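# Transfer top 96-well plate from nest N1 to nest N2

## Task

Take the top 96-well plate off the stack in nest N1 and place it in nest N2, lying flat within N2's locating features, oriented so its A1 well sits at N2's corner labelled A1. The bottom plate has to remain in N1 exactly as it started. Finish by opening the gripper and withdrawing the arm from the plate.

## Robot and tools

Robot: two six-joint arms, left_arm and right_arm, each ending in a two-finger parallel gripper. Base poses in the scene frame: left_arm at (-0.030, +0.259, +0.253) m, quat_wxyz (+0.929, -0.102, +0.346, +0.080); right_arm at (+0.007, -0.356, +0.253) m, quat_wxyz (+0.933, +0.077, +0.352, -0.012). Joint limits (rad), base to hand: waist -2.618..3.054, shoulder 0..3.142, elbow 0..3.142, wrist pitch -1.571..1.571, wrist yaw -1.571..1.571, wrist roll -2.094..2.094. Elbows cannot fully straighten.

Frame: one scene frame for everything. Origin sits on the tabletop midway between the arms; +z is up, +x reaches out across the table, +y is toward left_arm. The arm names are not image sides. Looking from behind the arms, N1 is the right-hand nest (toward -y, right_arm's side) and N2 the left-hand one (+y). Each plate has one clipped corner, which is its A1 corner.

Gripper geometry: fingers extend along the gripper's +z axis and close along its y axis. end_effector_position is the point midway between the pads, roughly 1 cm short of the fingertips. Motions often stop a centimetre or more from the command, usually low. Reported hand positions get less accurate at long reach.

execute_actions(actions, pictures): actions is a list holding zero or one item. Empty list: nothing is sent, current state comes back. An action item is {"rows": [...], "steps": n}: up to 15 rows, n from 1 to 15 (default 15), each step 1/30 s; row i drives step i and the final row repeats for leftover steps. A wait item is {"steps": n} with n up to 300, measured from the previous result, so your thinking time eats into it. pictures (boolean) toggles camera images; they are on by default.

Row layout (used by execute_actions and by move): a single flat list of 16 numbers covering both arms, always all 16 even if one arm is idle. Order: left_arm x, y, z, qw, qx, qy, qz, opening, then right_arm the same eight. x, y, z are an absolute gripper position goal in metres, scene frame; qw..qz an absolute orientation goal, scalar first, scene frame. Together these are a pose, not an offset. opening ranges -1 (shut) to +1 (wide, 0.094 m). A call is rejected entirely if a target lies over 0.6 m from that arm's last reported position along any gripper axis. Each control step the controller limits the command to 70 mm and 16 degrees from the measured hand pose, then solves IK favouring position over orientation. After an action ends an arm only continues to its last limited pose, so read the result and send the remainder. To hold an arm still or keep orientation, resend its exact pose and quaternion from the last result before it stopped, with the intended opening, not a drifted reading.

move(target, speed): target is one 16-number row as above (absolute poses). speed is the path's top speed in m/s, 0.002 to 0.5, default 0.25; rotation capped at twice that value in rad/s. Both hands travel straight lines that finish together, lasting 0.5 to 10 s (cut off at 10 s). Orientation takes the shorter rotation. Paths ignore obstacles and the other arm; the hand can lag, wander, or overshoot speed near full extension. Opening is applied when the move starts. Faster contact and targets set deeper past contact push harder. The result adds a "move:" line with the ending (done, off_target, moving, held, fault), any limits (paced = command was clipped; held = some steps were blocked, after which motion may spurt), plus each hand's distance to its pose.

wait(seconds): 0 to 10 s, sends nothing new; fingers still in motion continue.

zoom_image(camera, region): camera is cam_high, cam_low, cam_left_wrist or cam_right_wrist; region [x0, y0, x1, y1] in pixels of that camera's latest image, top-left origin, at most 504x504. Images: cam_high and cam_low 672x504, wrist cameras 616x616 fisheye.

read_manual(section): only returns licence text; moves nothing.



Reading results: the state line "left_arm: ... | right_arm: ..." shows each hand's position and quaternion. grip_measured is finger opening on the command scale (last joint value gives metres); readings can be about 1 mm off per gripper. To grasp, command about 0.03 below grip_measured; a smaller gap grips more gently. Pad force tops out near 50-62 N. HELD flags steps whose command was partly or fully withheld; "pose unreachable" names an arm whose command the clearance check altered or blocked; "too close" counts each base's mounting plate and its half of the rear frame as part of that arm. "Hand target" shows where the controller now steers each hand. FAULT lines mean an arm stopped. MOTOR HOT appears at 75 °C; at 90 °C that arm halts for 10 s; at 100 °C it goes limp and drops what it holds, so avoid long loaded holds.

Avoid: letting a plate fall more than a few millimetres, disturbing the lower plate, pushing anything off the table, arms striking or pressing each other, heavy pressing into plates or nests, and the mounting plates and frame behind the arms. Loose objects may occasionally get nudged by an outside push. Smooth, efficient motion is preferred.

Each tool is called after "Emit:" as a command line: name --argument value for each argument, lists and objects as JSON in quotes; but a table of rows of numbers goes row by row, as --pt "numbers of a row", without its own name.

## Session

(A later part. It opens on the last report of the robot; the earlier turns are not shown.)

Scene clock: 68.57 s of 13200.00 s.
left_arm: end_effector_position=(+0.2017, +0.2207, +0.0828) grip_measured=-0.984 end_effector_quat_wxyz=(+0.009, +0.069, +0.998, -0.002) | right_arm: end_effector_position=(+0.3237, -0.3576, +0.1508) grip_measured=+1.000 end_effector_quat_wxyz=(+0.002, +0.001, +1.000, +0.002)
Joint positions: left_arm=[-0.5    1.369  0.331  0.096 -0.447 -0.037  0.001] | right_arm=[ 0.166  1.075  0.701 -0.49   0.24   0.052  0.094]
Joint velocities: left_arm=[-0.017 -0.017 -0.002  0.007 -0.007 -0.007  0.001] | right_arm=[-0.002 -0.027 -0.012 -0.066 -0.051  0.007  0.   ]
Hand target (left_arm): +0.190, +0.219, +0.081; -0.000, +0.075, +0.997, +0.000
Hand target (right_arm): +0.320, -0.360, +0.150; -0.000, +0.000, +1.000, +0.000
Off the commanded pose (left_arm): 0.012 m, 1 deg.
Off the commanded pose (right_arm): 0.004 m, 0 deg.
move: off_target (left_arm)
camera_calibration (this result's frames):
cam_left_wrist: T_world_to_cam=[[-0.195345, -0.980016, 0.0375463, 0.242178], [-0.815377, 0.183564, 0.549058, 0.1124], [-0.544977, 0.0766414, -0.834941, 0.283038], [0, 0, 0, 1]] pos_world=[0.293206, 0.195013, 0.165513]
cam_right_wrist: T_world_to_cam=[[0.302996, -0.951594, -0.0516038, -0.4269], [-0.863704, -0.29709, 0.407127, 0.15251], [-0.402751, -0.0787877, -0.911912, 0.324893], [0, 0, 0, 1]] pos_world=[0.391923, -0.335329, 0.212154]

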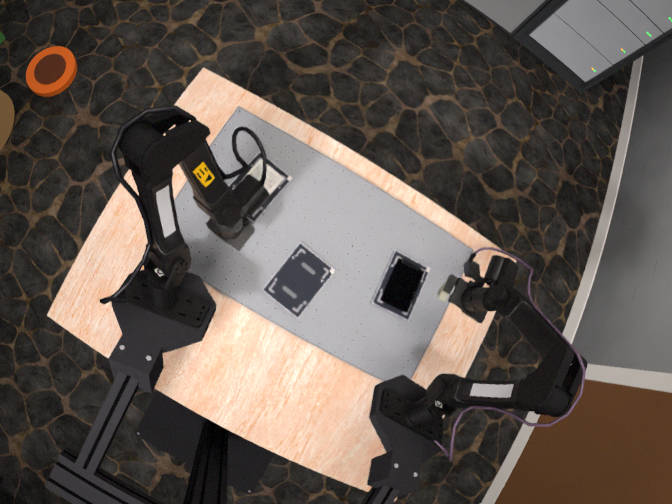

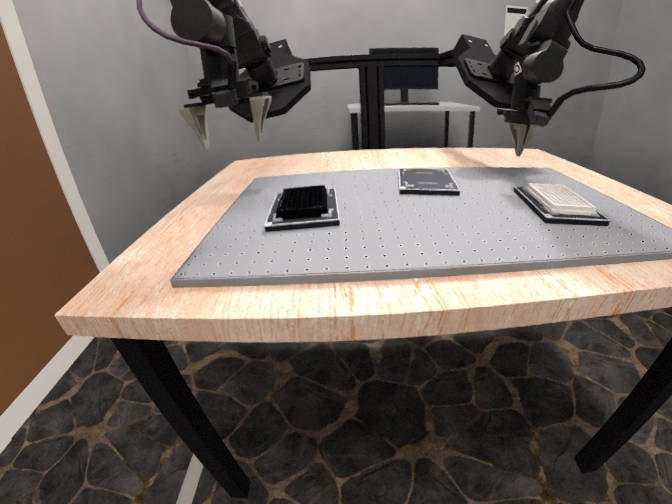

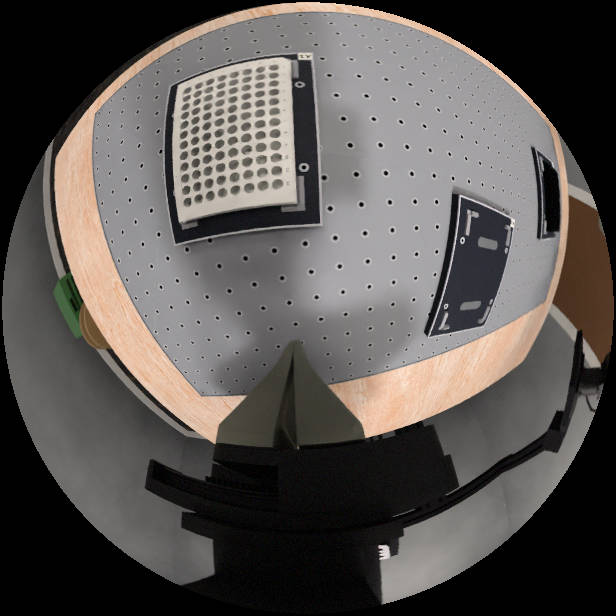

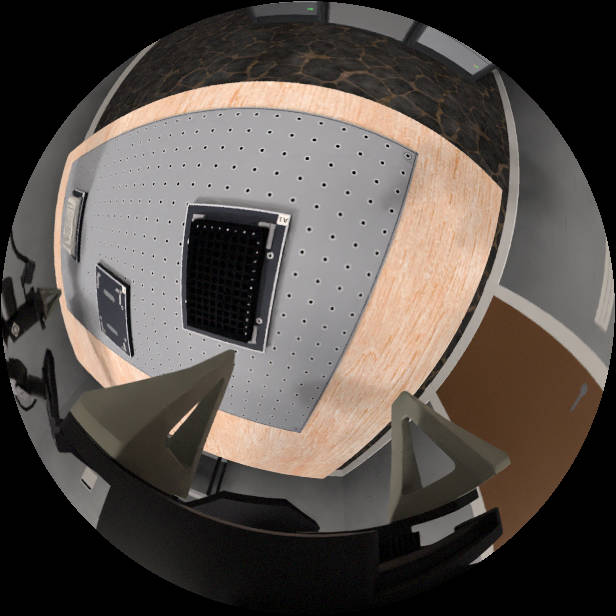

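Emit:
move --target '[0.255,0.248,0.039,0.0,0.075,0.9972,0,-1,0.32,-0.36,0.15,0,0,1,0,1]' --speed 0.15

Emit:
move --target '[0.292,0.246,0.038,0.0,0.075,0.9972,0,-1,0.32,-0.36,0.15,0,0,1,0,1]' --speed 0.03

Emit:
zoom_image --camera "cam_low" --region '[500,150,620,240]'

Scene clock: 70.50 s of 13200.00 s.
left_arm: end_effector_position=(+0.2446, +0.2501, +0.0414) grip_measured=-0.984 end_effector_quat_wxyz=(-0.008, +0.074, +0.997, +0.003) | right_arm: end_effector_position=(+0.3237, -0.3576, +0.1508) grip_measured=+1.000 end_effector_quat_wxyz=(+0.002, +0.001, +1.000, +0.002)
Joint positions: left_arm=[-0.288  1.566  0.529  0.126 -0.329  0.14   0.001] | right_arm=[ 0.166  1.075  0.701 -0.49   0.24   0.052  0.094]
Joint velocities: left_arm=[-0.007 -0.002 -0.012 -0.007  0.095 -0.007  0.   ] | right_arm=[ 0.007 -0.017 -0.002 -0.022 -0.051  0.037  0.   ]
Hand target (left_arm): +0.254, +0.249, +0.039; -0.001, +0.075, +0.997, -0.000
Hand target (right_arm): +0.320, -0.360, +0.150; -0.000, +0.000, +1.000, +0.000
Off the commanded pose (left_arm): 0.011 m, 1 deg.
Off the commanded pose (right_arm): 0.004 m, 0 deg.
move: off_target (left_arm)
camera_calibration (this result's frames):
cam_left_wrist: T_world_to_cam=[[-0.202348, -0.9788, 0.0317268, 0.282574], [-0.794298, 0.182984, 0.579316, 0.158509], [-0.57284, 0.0920229, -0.814485, 0.271754], [0, 0, 0, 1]] pos_world=[0.338753, 0.222571, 0.120548]
cam_right_wrist: T_world_to_cam=[[0.302996, -0.951594, -0.0516038, -0.4269], [-0.863704, -0.29709, 0.407127, 0.15251], [-0.402751, -0.0787877, -0.911912, 0.324893], [0, 0, 0, 1]] pos_world=[0.391923, -0.335329, 0.212154]

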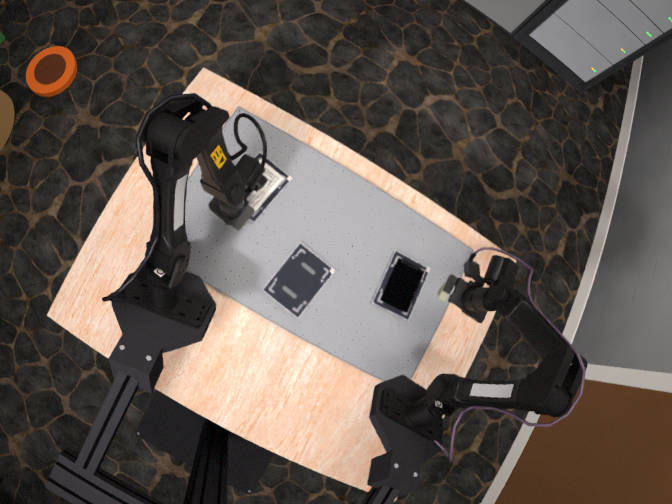

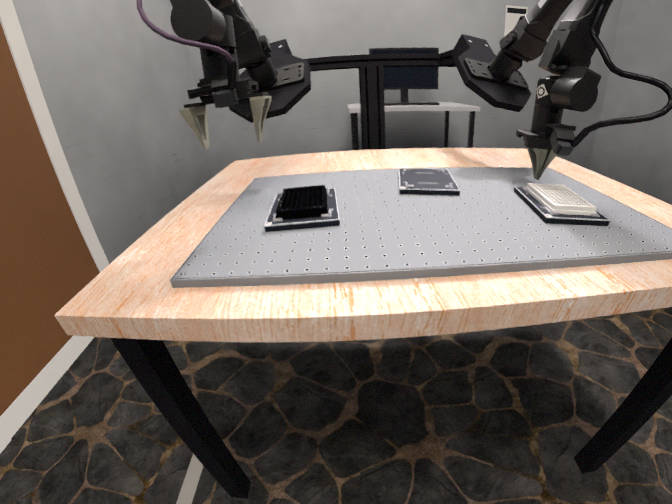

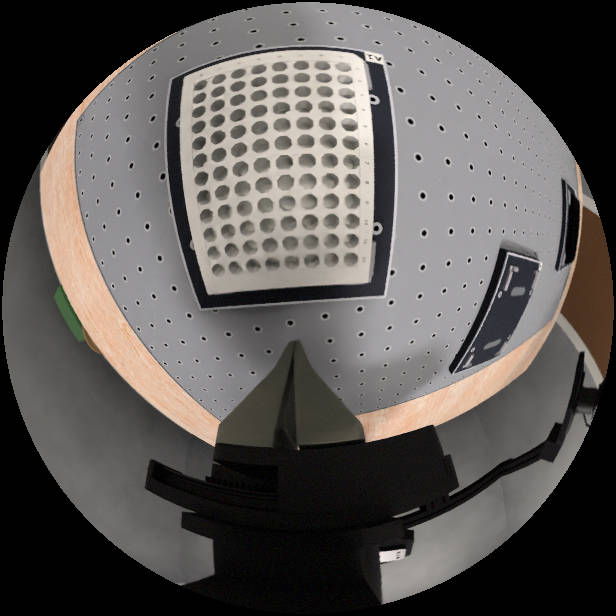

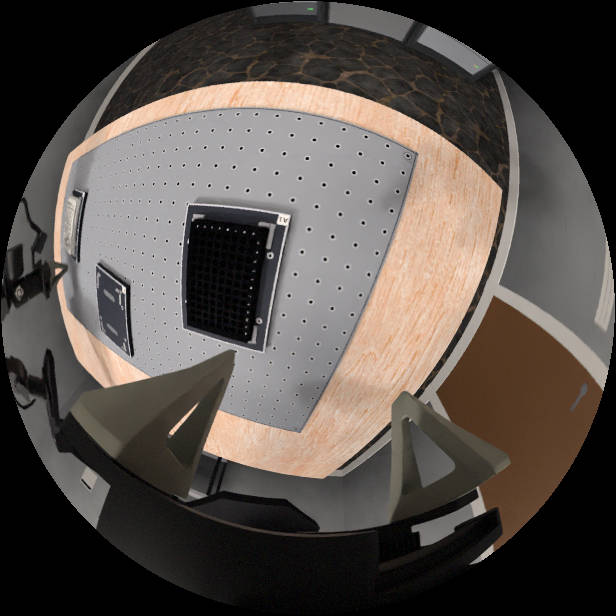

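Scene clock: 72.33 s of 13200.00 s.
left_arm: end_effector_position=(+0.2819, +0.2494, +0.0393) grip_measured=-0.984 end_effector_quat_wxyz=(-0.006, +0.073, +0.997, +0.004) | right_arm: end_effector_position=(+0.3237, -0.3576, +0.1508) grip_measured=+1.000 end_effector_quat_wxyz=(+0.002, +0.001, +1.000, +0.002)
Joint positions: left_arm=[-0.288  1.605  0.681  0.018 -0.329  0.14   0.001] | right_arm=[ 0.166  1.075  0.701 -0.49   0.24   0.052  0.094]
Joint velocities: left_arm=[-0.012 -0.007 -0.012 -0.022  0.007 -0.051 -0.001] | right_arm=[-0.007 -0.017  0.007  0.066 -0.007  0.007  0.   ]
Hand target (left_arm): +0.292, +0.246, +0.038; +0.000, +0.075, +0.997, +0.000
Hand target (right_arm): +0.320, -0.360, +0.150; -0.000, +0.000, +1.000, +0.000
Off the commanded pose (left_arm): 0.011 m, 1 deg.
Off the commanded pose (right_arm): 0.004 m, 0 deg.
move: off_target (left_arm)
camera_calibration (this result's frames):
cam_left_wrist: T_world_to_cam=[[-0.201069, -0.979091, 0.0308574, 0.289185], [-0.79707, 0.181837, 0.575859, 0.190631], [-0.56943, 0.0911917, -0.816966, 0.290799], [0, 0, 0, 1]] pos_world=[0.375681, 0.221956, 0.118873]
cam_right_wrist: T_world_to_cam=[[0.302996, -0.951594, -0.0516038, -0.4269], [-0.863704, -0.29709, 0.407127, 0.15251], [-0.402751, -0.0787877, -0.911912, 0.324893], [0, 0, 0, 1]] pos_world=[0.391923, -0.335329, 0.212154]

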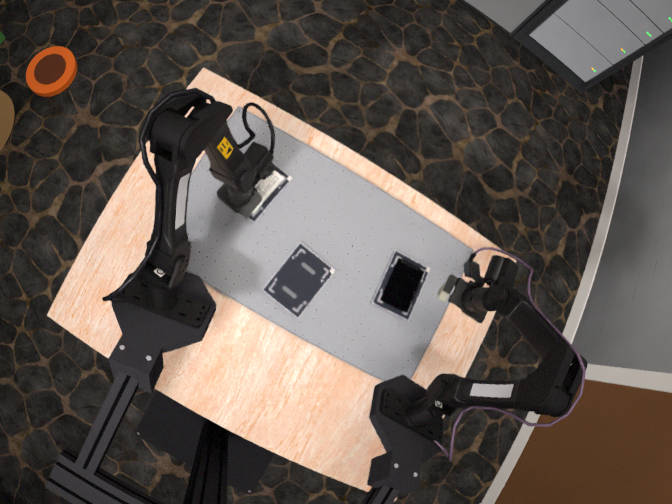

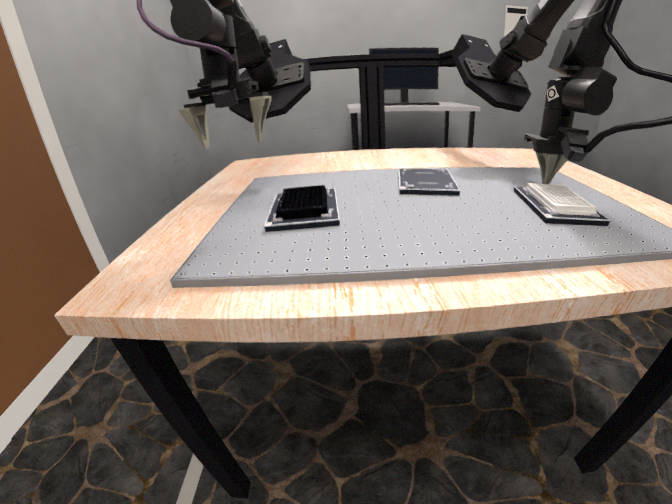

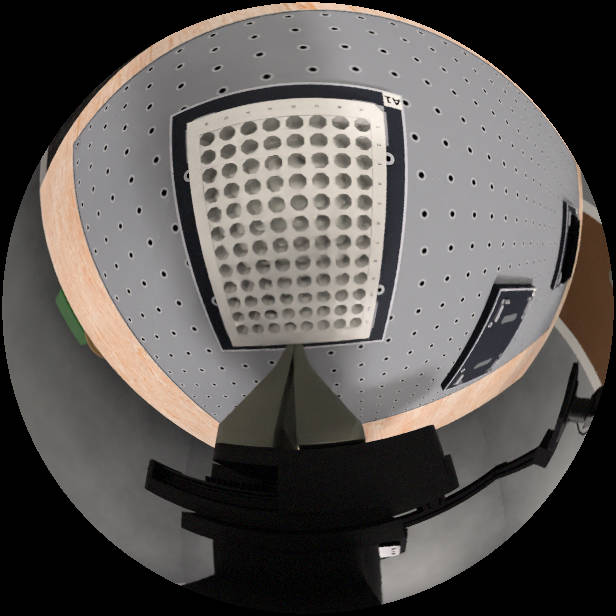

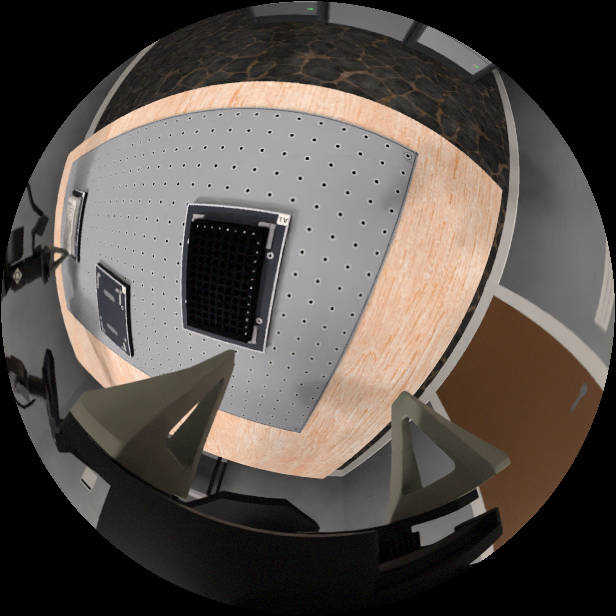

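Region (500, 150, 620, 240) of cam_low's 672x504 image, scaled by 4.200, with more detail than that image has; it fills the top 378 rows of this view, and the rest is white.

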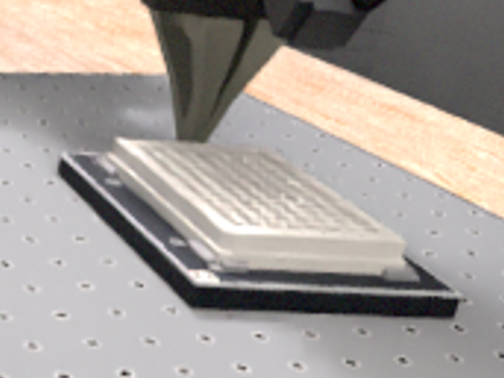

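Emit:
move --target '[0.304,0.246,0.037,0.0,0.075,0.9972,0,-1,0.32,-0.36,0.15,0,0,1,0,1]' --speed 0.015

Emit:
zoom_image --camera "cam_low" --region '[500,150,620,240]'

Scene clock: 74.37 s of 13200.00 s.
left_arm: end_effector_position=(+0.2822, +0.2492, +0.0389) grip_measured=-0.984 end_effector_quat_wxyz=(-0.025, +0.079, +0.997, +0.002) | right_arm: end_effector_position=(+0.3237, -0.3576, +0.1508) grip_measured=+1.000 end_effector_quat_wxyz=(+0.002, +0.001, +1.000, +0.002)
Joint positions: left_arm=[-0.288  1.619  0.724 -0.052 -0.329  0.14   0.001] | right_arm=[ 0.166  1.075  0.701 -0.49   0.24   0.052  0.094]
Joint velocities: left_arm=[ 0.007  0.007 -0.002  0.007  0.022  0.007 -0.001] | right_arm=[-0.007  0.002  0.012 -0.037  0.022 -0.051  0.   ]
Hand target (left_arm): +0.303, +0.246, +0.038; -0.000, +0.075, +0.997, +0.000
Hand target (right_arm): +0.320, -0.360, +0.150; -0.000, +0.000, +1.000, +0.000
Off the commanded pose (left_arm): 0.022 m, 3 deg.
Off the commanded pose (right_arm): 0.004 m, 0 deg.
move: off_target (left_arm)
camera_calibration (this result's frames):
cam_left_wrist: T_world_to_cam=[[-0.212222, -0.976454, 0.0387282, 0.29131], [-0.77201, 0.191822, 0.605975, 0.18048], [-0.599135, 0.0987025, -0.79454, 0.296294], [0, 0, 0, 1]] pos_world=[0.378675, 0.220586, 0.11477]
cam_right_wrist: T_world_to_cam=[[0.302996, -0.951594, -0.0516038, -0.4269], [-0.863704, -0.29709, 0.407127, 0.15251], [-0.402751, -0.0787877, -0.911912, 0.324893], [0, 0, 0, 1]] pos_world=[0.391923, -0.335329, 0.212154]

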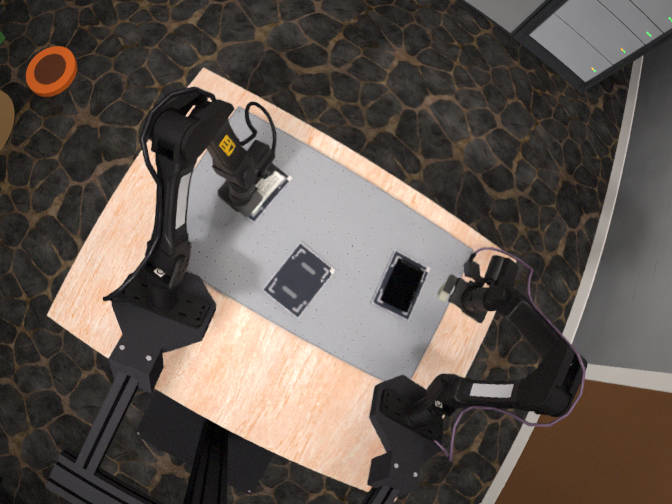

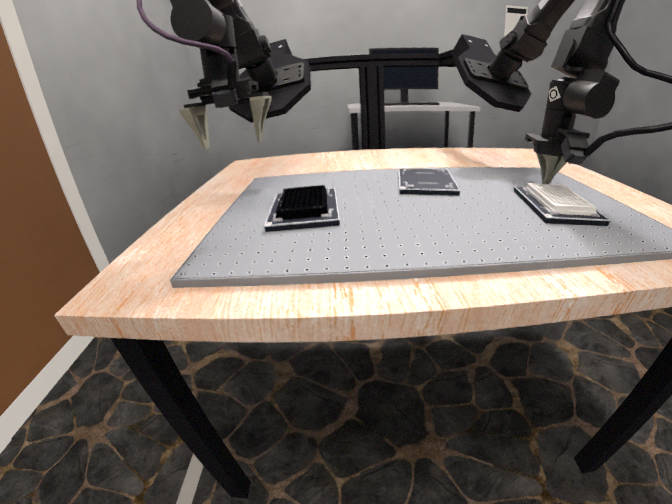

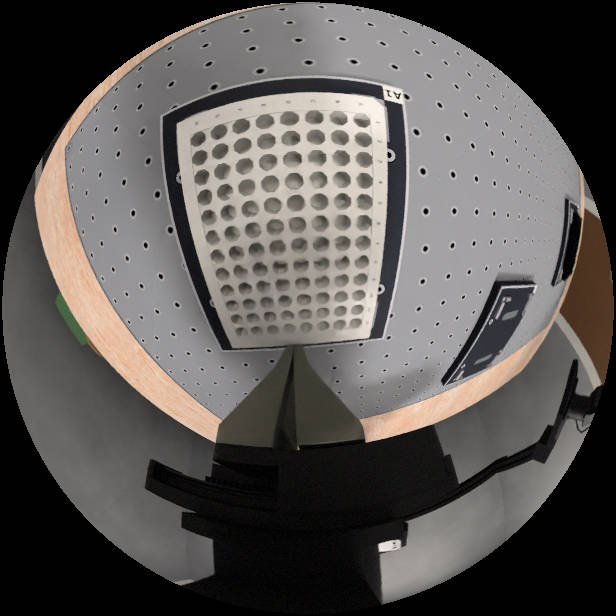

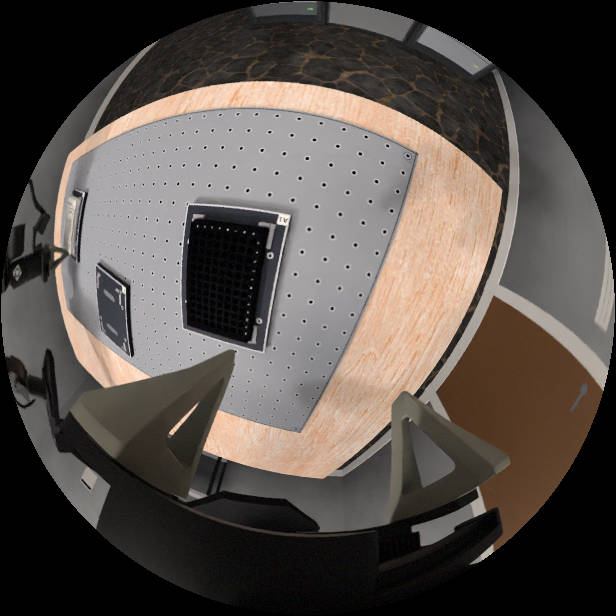

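Region (500, 150, 620, 240) of cam_low's 672x504 image, scaled by 4.200, with more detail than that image has; it fills the top 378 rows of this view, and the rest is white.

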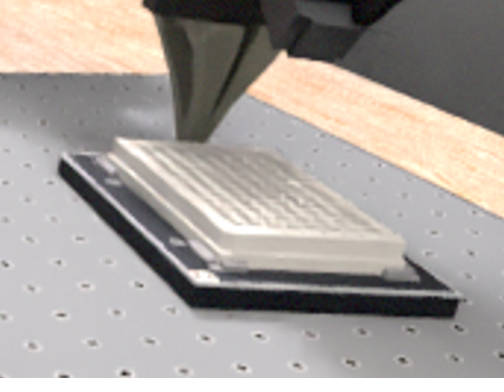

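Emit:
move --target '[0.21,0.27,0.13,0.0,0.075,0.9972,0,-1,0.32,-0.36,0.15,0,0,1,0,1]'

Emit:
zoom_image --camera "cam_left_wrist" --region '[210,90,410,260]'

Emit:
zoom_image --camera "cam_right_wrist" --region '[40,170,120,280]'

Scene clock: 76.07 s of 13200.00 s.
left_arm: end_effector_position=(+0.2217, +0.2712, +0.1316) grip_measured=-0.984 end_effector_quat_wxyz=(+0.009, +0.072, +0.997, +0.001) | right_arm: end_effector_position=(+0.3237, -0.3576, +0.1508) grip_measured=+1.000 end_effector_quat_wxyz=(+0.002, +0.001, +1.000, +0.002)
Joint positions: left_arm=[-0.334  0.991  0.41  -0.307 -0.351  0.11   0.001] | right_arm=[ 0.166  1.075  0.701 -0.49   0.24   0.052  0.094]
Joint velocities: left_arm=[ 0.002 -0.007  0.002 -0.037 -0.007 -0.022 -0.   ] | right_arm=[-0.007 -0.017  0.012  0.022 -0.051 -0.051  0.   ]
Hand target (left_arm): +0.211, +0.269, +0.132; +0.000, +0.075, +0.997, +0.000
Hand target (right_arm): +0.320, -0.360, +0.150; -0.000, +0.000, +1.000, +0.000
Off the commanded pose (left_arm): 0.012 m, 1 deg.
Off the commanded pose (right_arm): 0.004 m, 0 deg.
move: off_target (left_arm)
camera_calibration (this result's frames):
cam_left_wrist: T_world_to_cam=[[-0.199568, -0.979343, 0.0325677, 0.295128], [-0.814098, 0.18421, 0.550737, 0.0919542], [-0.54536, 0.0833964, -0.834043, 0.328953], [0, 0, 0, 1]] pos_world=[0.313155, 0.244659, 0.214106]
cam_right_wrist: T_world_to_cam=[[0.302996, -0.951594, -0.0516038, -0.4269], [-0.863704, -0.29709, 0.407127, 0.15251], [-0.402751, -0.0787877, -0.911912, 0.324893], [0, 0, 0, 1]] pos_world=[0.391923, -0.335329, 0.212154]

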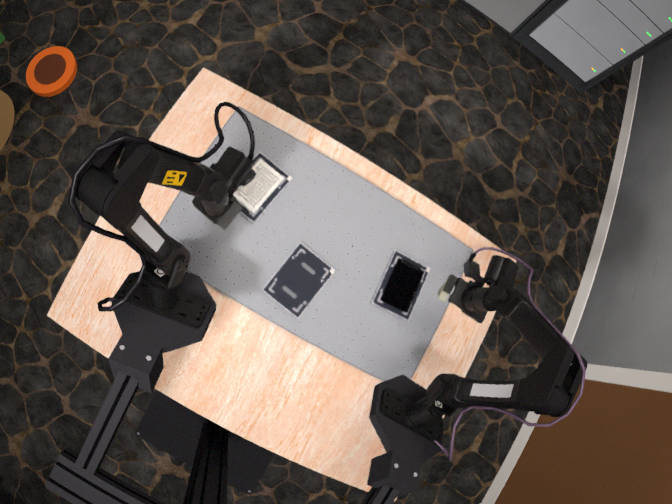

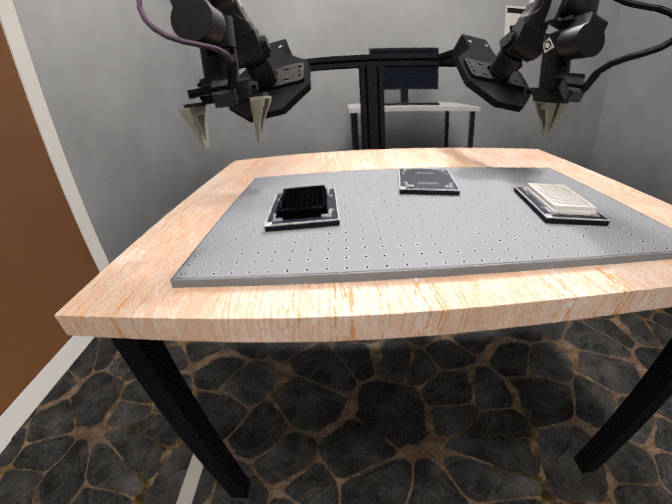

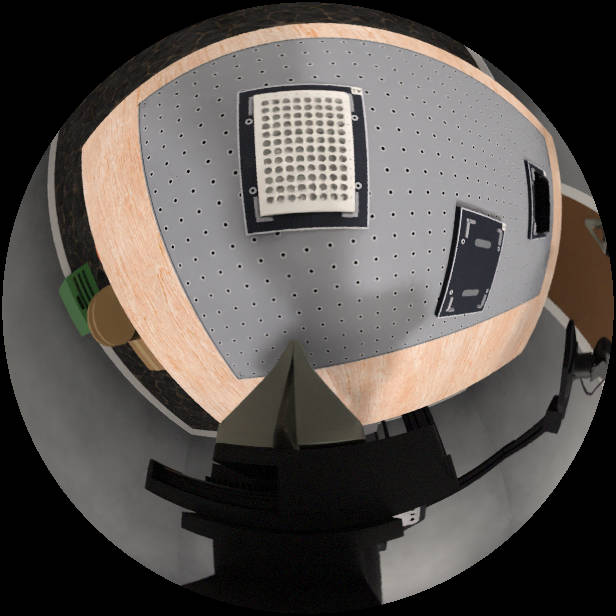

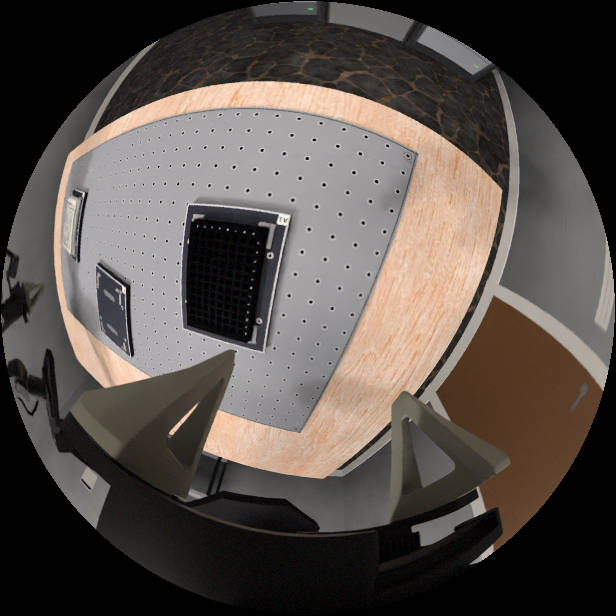

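Region (210, 90, 410, 260) of cam_left_wrist's 616x616 image, scaled by 2.520, with more detail than that image has; it fills the top 428 rows of this view, and the rest is white.

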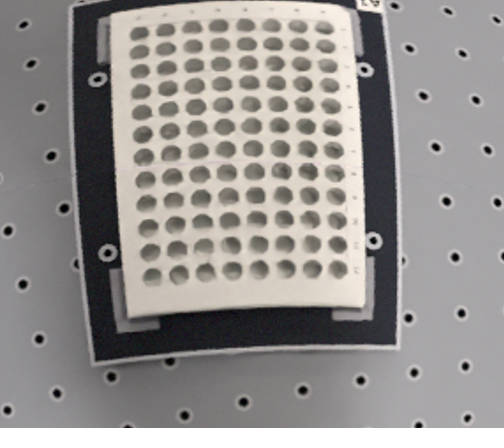

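Region (40, 170, 120, 280) of cam_right_wrist's 616x616 image, scaled by 4.582, with more detail than that image has; it fills the left 367 columns of this view, and the rest is white.

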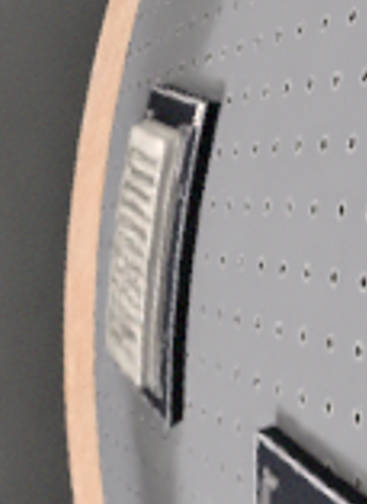

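The plate looks seated.

Emit:
finished_scene --scene 1

The scene is finished: the task was done.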